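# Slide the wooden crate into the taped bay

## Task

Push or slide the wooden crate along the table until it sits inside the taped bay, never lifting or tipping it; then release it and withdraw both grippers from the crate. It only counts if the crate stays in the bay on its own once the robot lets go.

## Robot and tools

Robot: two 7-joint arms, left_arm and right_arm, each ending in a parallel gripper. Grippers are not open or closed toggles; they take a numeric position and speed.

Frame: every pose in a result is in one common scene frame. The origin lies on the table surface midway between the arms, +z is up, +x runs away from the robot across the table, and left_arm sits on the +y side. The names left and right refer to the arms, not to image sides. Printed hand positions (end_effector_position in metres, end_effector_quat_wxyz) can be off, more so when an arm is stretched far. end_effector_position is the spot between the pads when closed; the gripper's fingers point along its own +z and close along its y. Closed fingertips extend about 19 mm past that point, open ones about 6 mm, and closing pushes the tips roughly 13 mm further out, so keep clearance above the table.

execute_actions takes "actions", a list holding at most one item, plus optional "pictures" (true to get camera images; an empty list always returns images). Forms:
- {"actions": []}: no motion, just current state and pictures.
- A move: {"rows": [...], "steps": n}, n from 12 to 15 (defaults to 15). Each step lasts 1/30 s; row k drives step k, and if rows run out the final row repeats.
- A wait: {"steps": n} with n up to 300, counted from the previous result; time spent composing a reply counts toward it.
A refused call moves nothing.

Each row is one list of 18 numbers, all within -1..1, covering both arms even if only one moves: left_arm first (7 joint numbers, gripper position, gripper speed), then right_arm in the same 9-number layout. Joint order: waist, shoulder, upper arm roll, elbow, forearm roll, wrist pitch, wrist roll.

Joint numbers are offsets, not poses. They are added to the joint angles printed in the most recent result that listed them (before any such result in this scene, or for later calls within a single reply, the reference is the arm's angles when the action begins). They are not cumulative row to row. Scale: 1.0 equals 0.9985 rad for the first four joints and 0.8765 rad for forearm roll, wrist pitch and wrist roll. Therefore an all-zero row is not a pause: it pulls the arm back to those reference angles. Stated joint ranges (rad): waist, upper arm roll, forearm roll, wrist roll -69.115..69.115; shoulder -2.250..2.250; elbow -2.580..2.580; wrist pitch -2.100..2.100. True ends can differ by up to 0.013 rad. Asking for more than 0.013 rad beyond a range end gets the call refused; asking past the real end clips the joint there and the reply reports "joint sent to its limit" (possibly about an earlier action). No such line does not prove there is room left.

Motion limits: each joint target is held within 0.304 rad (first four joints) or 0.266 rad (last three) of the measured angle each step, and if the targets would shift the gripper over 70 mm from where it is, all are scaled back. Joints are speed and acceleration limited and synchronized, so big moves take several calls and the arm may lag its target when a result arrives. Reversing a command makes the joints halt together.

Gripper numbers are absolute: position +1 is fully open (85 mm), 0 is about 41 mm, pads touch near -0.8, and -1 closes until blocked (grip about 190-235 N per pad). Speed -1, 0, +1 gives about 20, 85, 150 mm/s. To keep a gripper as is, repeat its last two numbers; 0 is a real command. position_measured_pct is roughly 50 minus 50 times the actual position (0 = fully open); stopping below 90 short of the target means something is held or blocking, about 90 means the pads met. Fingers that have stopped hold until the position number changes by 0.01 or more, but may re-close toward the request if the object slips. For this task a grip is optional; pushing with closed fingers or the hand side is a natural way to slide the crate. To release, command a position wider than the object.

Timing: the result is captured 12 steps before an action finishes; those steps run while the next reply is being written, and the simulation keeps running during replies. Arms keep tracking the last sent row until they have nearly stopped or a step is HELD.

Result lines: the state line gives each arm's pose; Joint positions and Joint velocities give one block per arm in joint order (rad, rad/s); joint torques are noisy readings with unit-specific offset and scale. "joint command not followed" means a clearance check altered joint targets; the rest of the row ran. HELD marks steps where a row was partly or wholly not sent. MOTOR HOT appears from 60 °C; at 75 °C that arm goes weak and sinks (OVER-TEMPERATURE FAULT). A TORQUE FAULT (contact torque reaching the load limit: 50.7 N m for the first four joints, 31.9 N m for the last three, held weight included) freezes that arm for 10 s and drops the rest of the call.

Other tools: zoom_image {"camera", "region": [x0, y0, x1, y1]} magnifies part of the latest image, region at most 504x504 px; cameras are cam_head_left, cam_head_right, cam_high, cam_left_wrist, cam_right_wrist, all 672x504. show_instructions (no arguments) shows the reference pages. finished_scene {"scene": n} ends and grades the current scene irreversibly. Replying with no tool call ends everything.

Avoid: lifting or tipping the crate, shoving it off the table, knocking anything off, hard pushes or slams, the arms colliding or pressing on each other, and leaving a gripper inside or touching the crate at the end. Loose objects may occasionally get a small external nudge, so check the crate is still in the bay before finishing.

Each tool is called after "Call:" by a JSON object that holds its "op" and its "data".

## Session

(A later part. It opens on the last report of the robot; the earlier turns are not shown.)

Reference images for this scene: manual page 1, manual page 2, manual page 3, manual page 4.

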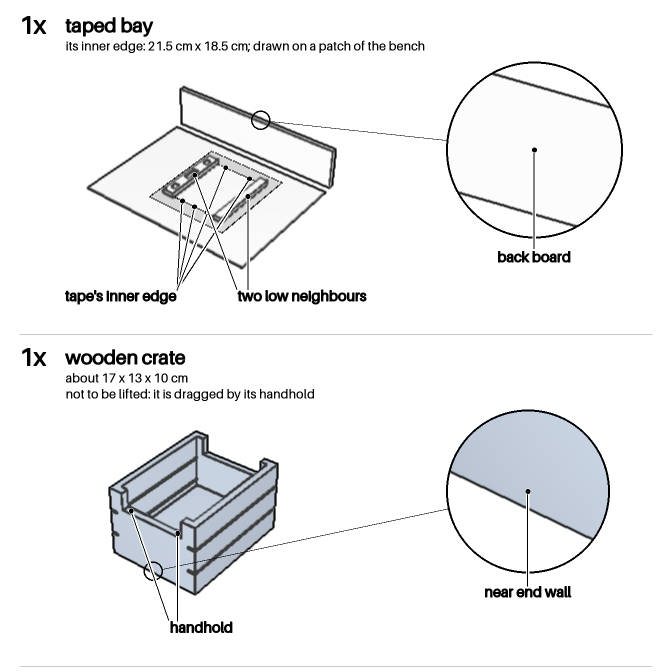

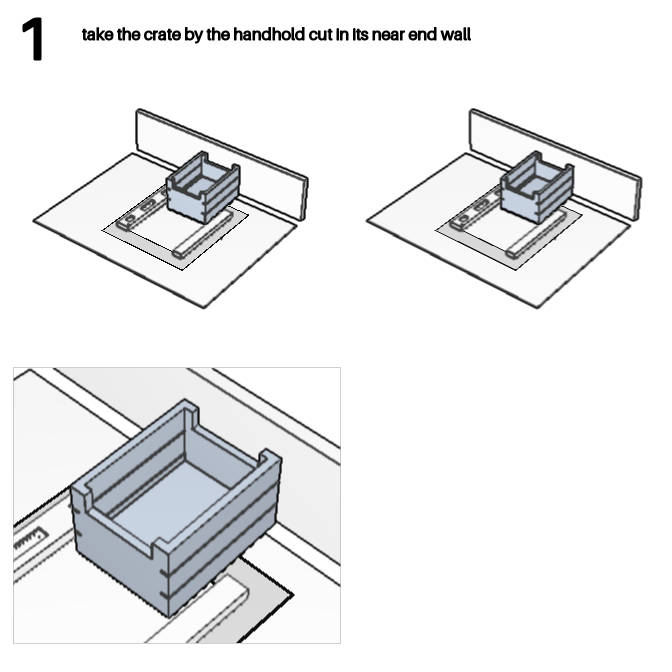

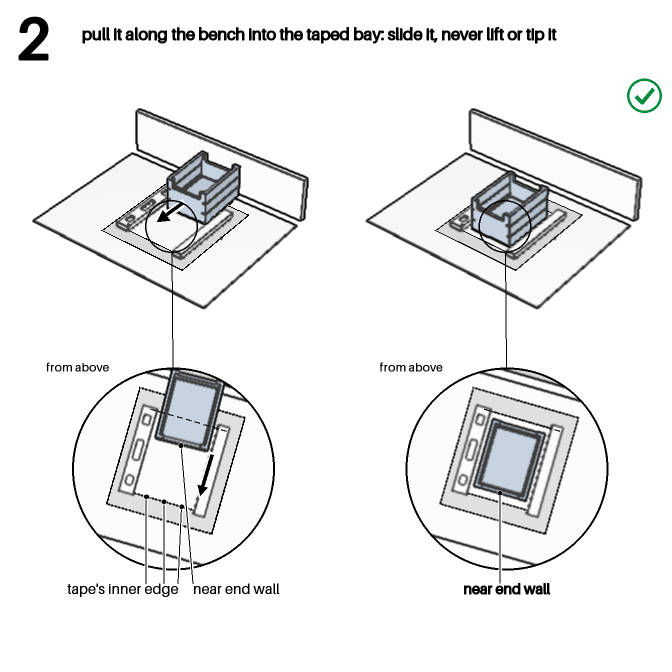

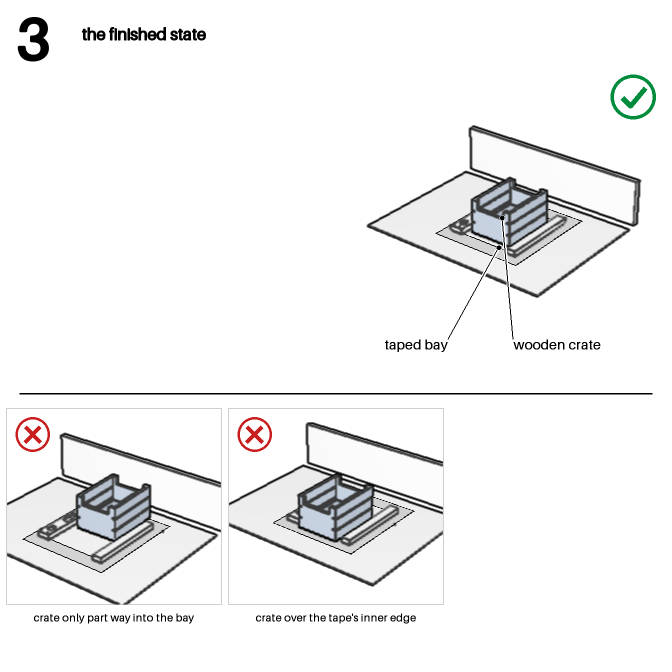

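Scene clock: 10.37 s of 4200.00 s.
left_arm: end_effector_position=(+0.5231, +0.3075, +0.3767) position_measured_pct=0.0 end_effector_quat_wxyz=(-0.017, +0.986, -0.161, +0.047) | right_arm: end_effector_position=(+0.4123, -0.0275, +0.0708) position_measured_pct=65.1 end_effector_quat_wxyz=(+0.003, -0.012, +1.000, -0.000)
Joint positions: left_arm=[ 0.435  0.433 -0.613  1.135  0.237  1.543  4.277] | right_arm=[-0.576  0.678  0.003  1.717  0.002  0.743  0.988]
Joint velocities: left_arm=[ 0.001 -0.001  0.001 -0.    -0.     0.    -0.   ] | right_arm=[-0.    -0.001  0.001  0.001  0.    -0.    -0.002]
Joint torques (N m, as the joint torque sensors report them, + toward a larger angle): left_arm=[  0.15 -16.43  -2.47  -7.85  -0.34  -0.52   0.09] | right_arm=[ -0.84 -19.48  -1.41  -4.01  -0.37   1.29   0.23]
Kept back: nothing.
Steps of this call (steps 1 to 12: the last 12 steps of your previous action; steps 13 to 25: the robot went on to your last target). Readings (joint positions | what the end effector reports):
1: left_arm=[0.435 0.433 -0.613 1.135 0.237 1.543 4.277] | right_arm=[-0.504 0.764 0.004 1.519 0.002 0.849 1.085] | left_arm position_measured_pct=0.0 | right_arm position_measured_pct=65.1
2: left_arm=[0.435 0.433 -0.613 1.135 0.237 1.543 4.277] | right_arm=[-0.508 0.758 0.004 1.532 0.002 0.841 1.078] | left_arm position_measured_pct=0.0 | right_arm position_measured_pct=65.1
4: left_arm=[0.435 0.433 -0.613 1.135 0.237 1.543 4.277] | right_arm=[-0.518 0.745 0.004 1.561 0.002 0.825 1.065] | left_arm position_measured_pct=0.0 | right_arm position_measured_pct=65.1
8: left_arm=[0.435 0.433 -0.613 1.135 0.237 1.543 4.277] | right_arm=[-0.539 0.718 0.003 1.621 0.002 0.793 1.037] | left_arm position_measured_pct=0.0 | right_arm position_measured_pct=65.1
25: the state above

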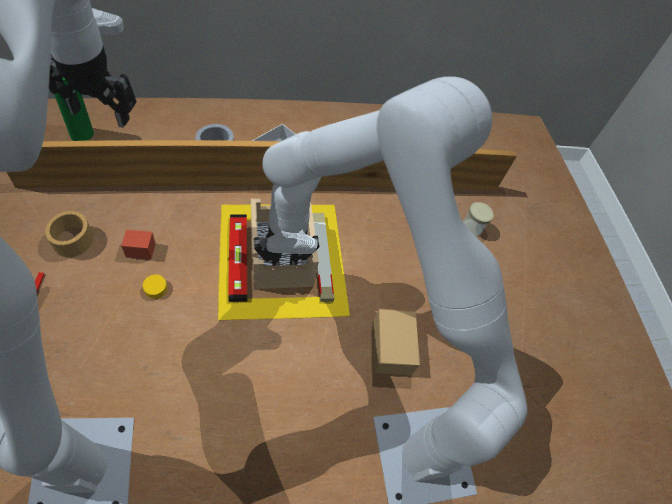

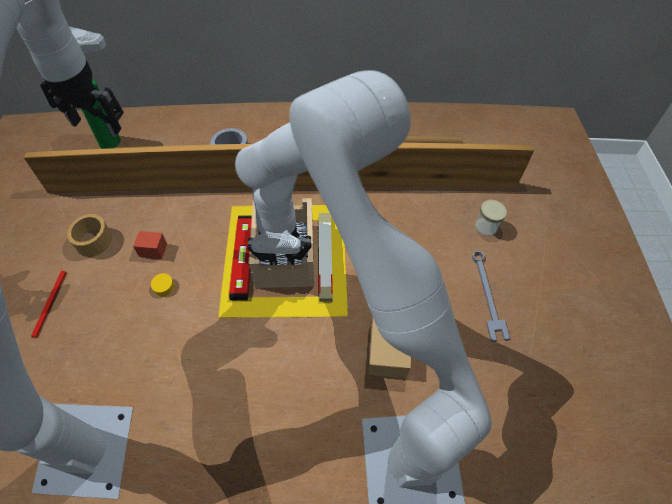

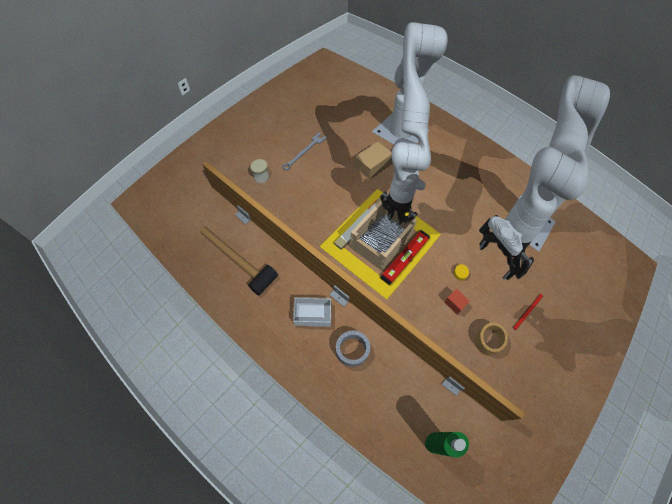

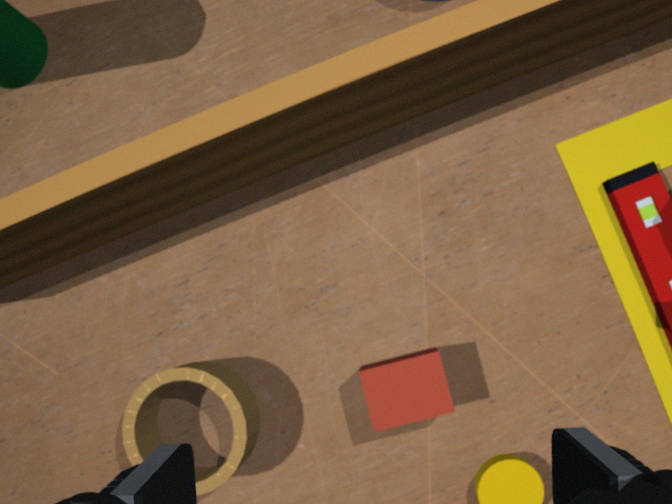

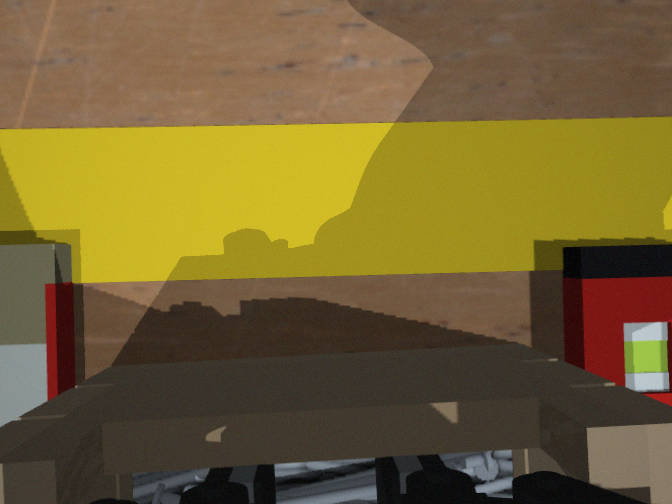

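Call:
{"op": "execute_actions", "data": {"actions": [{"rows":[[0,0,0,0,0,0,0,1,0,0.012,0.015,0,-0.033,0,0.02,0.014,-0.3,0],[0,0,0,0,0,0,0,1,0,0.012,0.015,0,-0.033,0,0.02,0.014,-0.3,0],[0,0,0,0,0,0,0,1,0,0.012,0.015,0,-0.033,0,0.02,0.014,-0.3,0],[0,0,0,0,0,0,0,1,0,0.012,0.015,0,-0.033,0,0.02,0.014,-0.3,0],[0,0,0,0,0,0,0,1,0,0.012,0.015,0,-0.033,0,0.02,0.014,-0.3,0],[0,0,0,0,0,0,0,1,0,0.012,0.015,0,-0.033,0,0.02,0.014,-0.3,0],[0,0,0,0,0,0,0,1,0,0.012,-0.071,0,-0.081,0,0.178,0.014,-0.3,0],[0,0,0,0,0,0,0,1,0,0.012,-0.071,0,-0.081,0,0.178,0.014,-0.3,0],[0,0,0,0,0,0,0,1,0,0.012,-0.071,0,-0.081,0,0.178,0.014,-0.3,0],[0,0,0,0,0,0,0,1,0,0.012,-0.071,0,-0.081,0,0.178,0.014,-0.3,0],[0,0,0,0,0,0,0,1,0,0.012,-0.139,0,-0.147,0,0.331,0.014,-0.3,0]]}]}}

Call:
{"op": "execute_actions", "data": {"actions": [{"steps":30}], "pictures": true}}

Scene clock: 11.53 s of 4200.00 s.
left_arm: end_effector_position=(+0.5231, +0.3075, +0.3767) position_measured_pct=0.0 end_effector_quat_wxyz=(-0.017, +0.986, -0.161, +0.047) | right_arm: end_effector_position=(+0.4165, -0.0275, +0.0699) position_measured_pct=65.1 end_effector_quat_wxyz=(+0.001, -0.012, +1.000, -0.000)
Joint positions: left_arm=[ 0.435  0.433 -0.613  1.135  0.237  1.543  4.277] | right_arm=[-0.57   0.686  0.001  1.701  0.001  0.753  0.994]
Joint velocities: left_arm=[ 0.001 -0.001 -0.    -0.    -0.    -0.     0.   ] | right_arm=[ 0.121  0.16  -0.003 -0.331  0.005  0.154  0.121]
Joint torques (N m, as the joint torque sensors report them, + toward a larger angle): left_arm=[  0.09 -16.21  -2.54  -8.25  -0.18  -0.37   0.18] | right_arm=[  1.94 -18.82   1.16  -6.68   0.48  -0.52   0.23]
Steps of this call (steps 1 to 15: the robot went on to your last target; steps 16 to 32: nothing new was sent; steps 33 to 35: the first 3 steps of this action). Readings (joint positions | what the end effector reports):
33: left_arm=[0.435 0.433 -0.613 1.135 0.237 1.543 4.277] | right_arm=[-0.576 0.678 0.003 1.716 0.002 0.744 0.988] | left_arm position_measured_pct=0.0 | right_arm position_measured_pct=65.1
34: left_arm=[0.435 0.433 -0.613 1.135 0.237 1.543 4.277] | right_arm=[-0.574 0.681 0.002 1.711 0.001 0.748 0.990] | left_arm position_measured_pct=0.0 | right_arm position_measured_pct=65.1
35: the state above

Scene clock: 12.53 s of 4200.00 s.
left_arm: end_effector_position=(+0.5231, +0.3075, +0.3767) position_measured_pct=0.0 end_effector_quat_wxyz=(-0.017, +0.986, -0.161, +0.047) | right_arm: end_effector_position=(+0.4211, -0.0285, +0.1737) position_measured_pct=65.1 end_effector_quat_wxyz=(+0.001, -0.012, +1.000, -0.001)
Joint positions: left_arm=[ 0.435  0.433 -0.613  1.135  0.237  1.543  4.277] | right_arm=[-0.564  0.539  0.003  1.57   0.002  1.033  1.   ]
Joint velocities: left_arm=[ 0.002 -0.001  0.001  0.    -0.    -0.001  0.   ] | right_arm=[ 0.001 -0.     0.    -0.001  0.001 -0.    -0.   ]
Joint torques (N m, as the joint torque sensors report them, + toward a larger angle): left_arm=[  0.15 -16.45  -2.16  -8.42  -0.16  -0.5    0.35] | right_arm=[  0.22 -18.47  -0.22  -7.38   0.04  -0.12   0.15]
Kept back: nothing.
Steps of this call (steps 1 to 12: the last 12 steps of your previous action; steps 13 to 30: the robot went on to your last target). Readings (joint positions | what the end effector reports):
1: left_arm=[0.435 0.433 -0.613 1.135 0.237 1.543 4.277] | right_arm=[-0.566 0.691 0.002 1.691 0.001 0.757 0.997] | left_arm position_measured_pct=0.0 | right_arm position_measured_pct=65.1
2: left_arm=[0.435 0.433 -0.613 1.135 0.237 1.543 4.277] | right_arm=[-0.565 0.692 0.003 1.686 0.002 0.759 0.999] | left_arm position_measured_pct=0.0 | right_arm position_measured_pct=65.1
4: left_arm=[0.435 0.433 -0.613 1.135 0.237 1.543 4.277] | right_arm=[-0.565 0.690 0.003 1.684 0.002 0.762 1.000] | left_arm position_measured_pct=0.0 | right_arm position_measured_pct=65.1
8: left_arm=[0.435 0.433 -0.613 1.135 0.237 1.543 4.277] | right_arm=[-0.565 0.635 0.003 1.654 0.002 0.846 1.000] | left_arm position_measured_pct=0.0 | right_arm position_measured_pct=65.1
30: the state above
All arms were judged still, so your last target was given up. Only a new action makes them travel on or press farther. Fingers that are still opening or closing keep moving.

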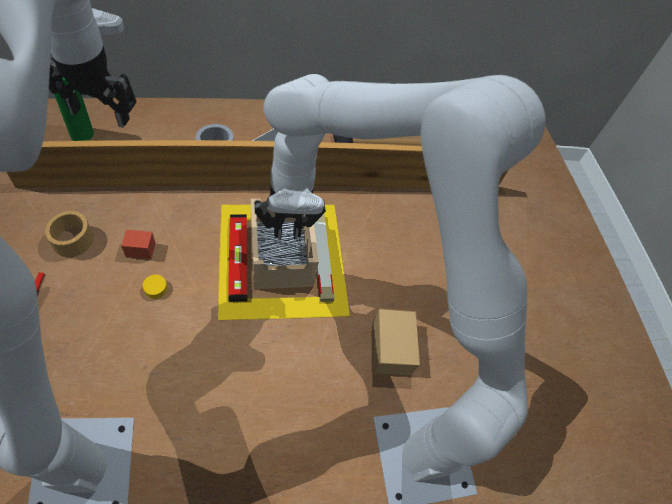

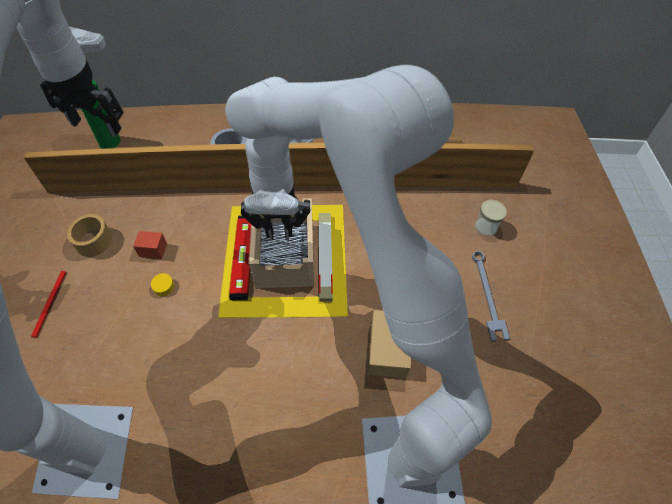

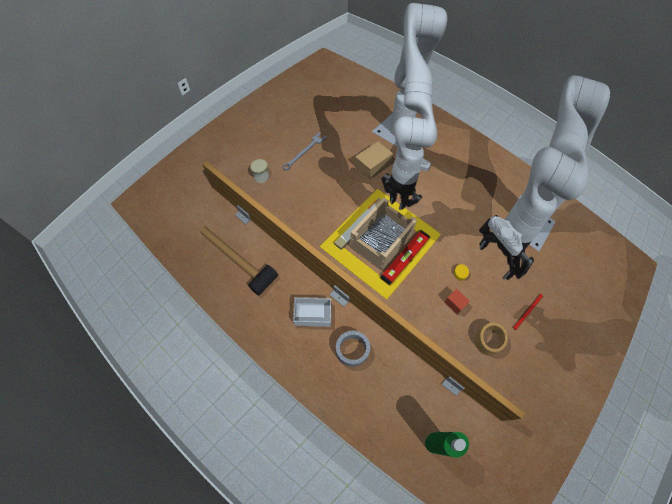

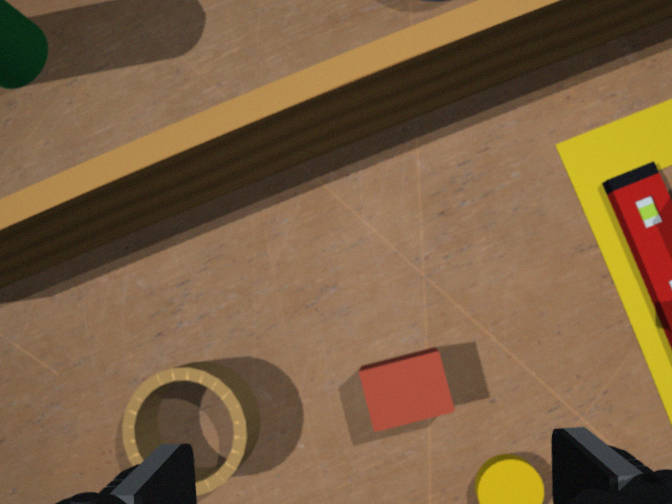

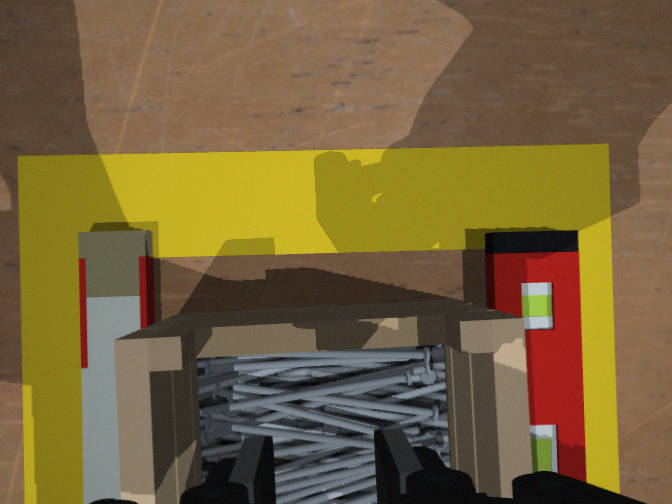

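Call:
{"op": "finished_scene", "data": {"scene": 2}}

The scene is finished: the task was done.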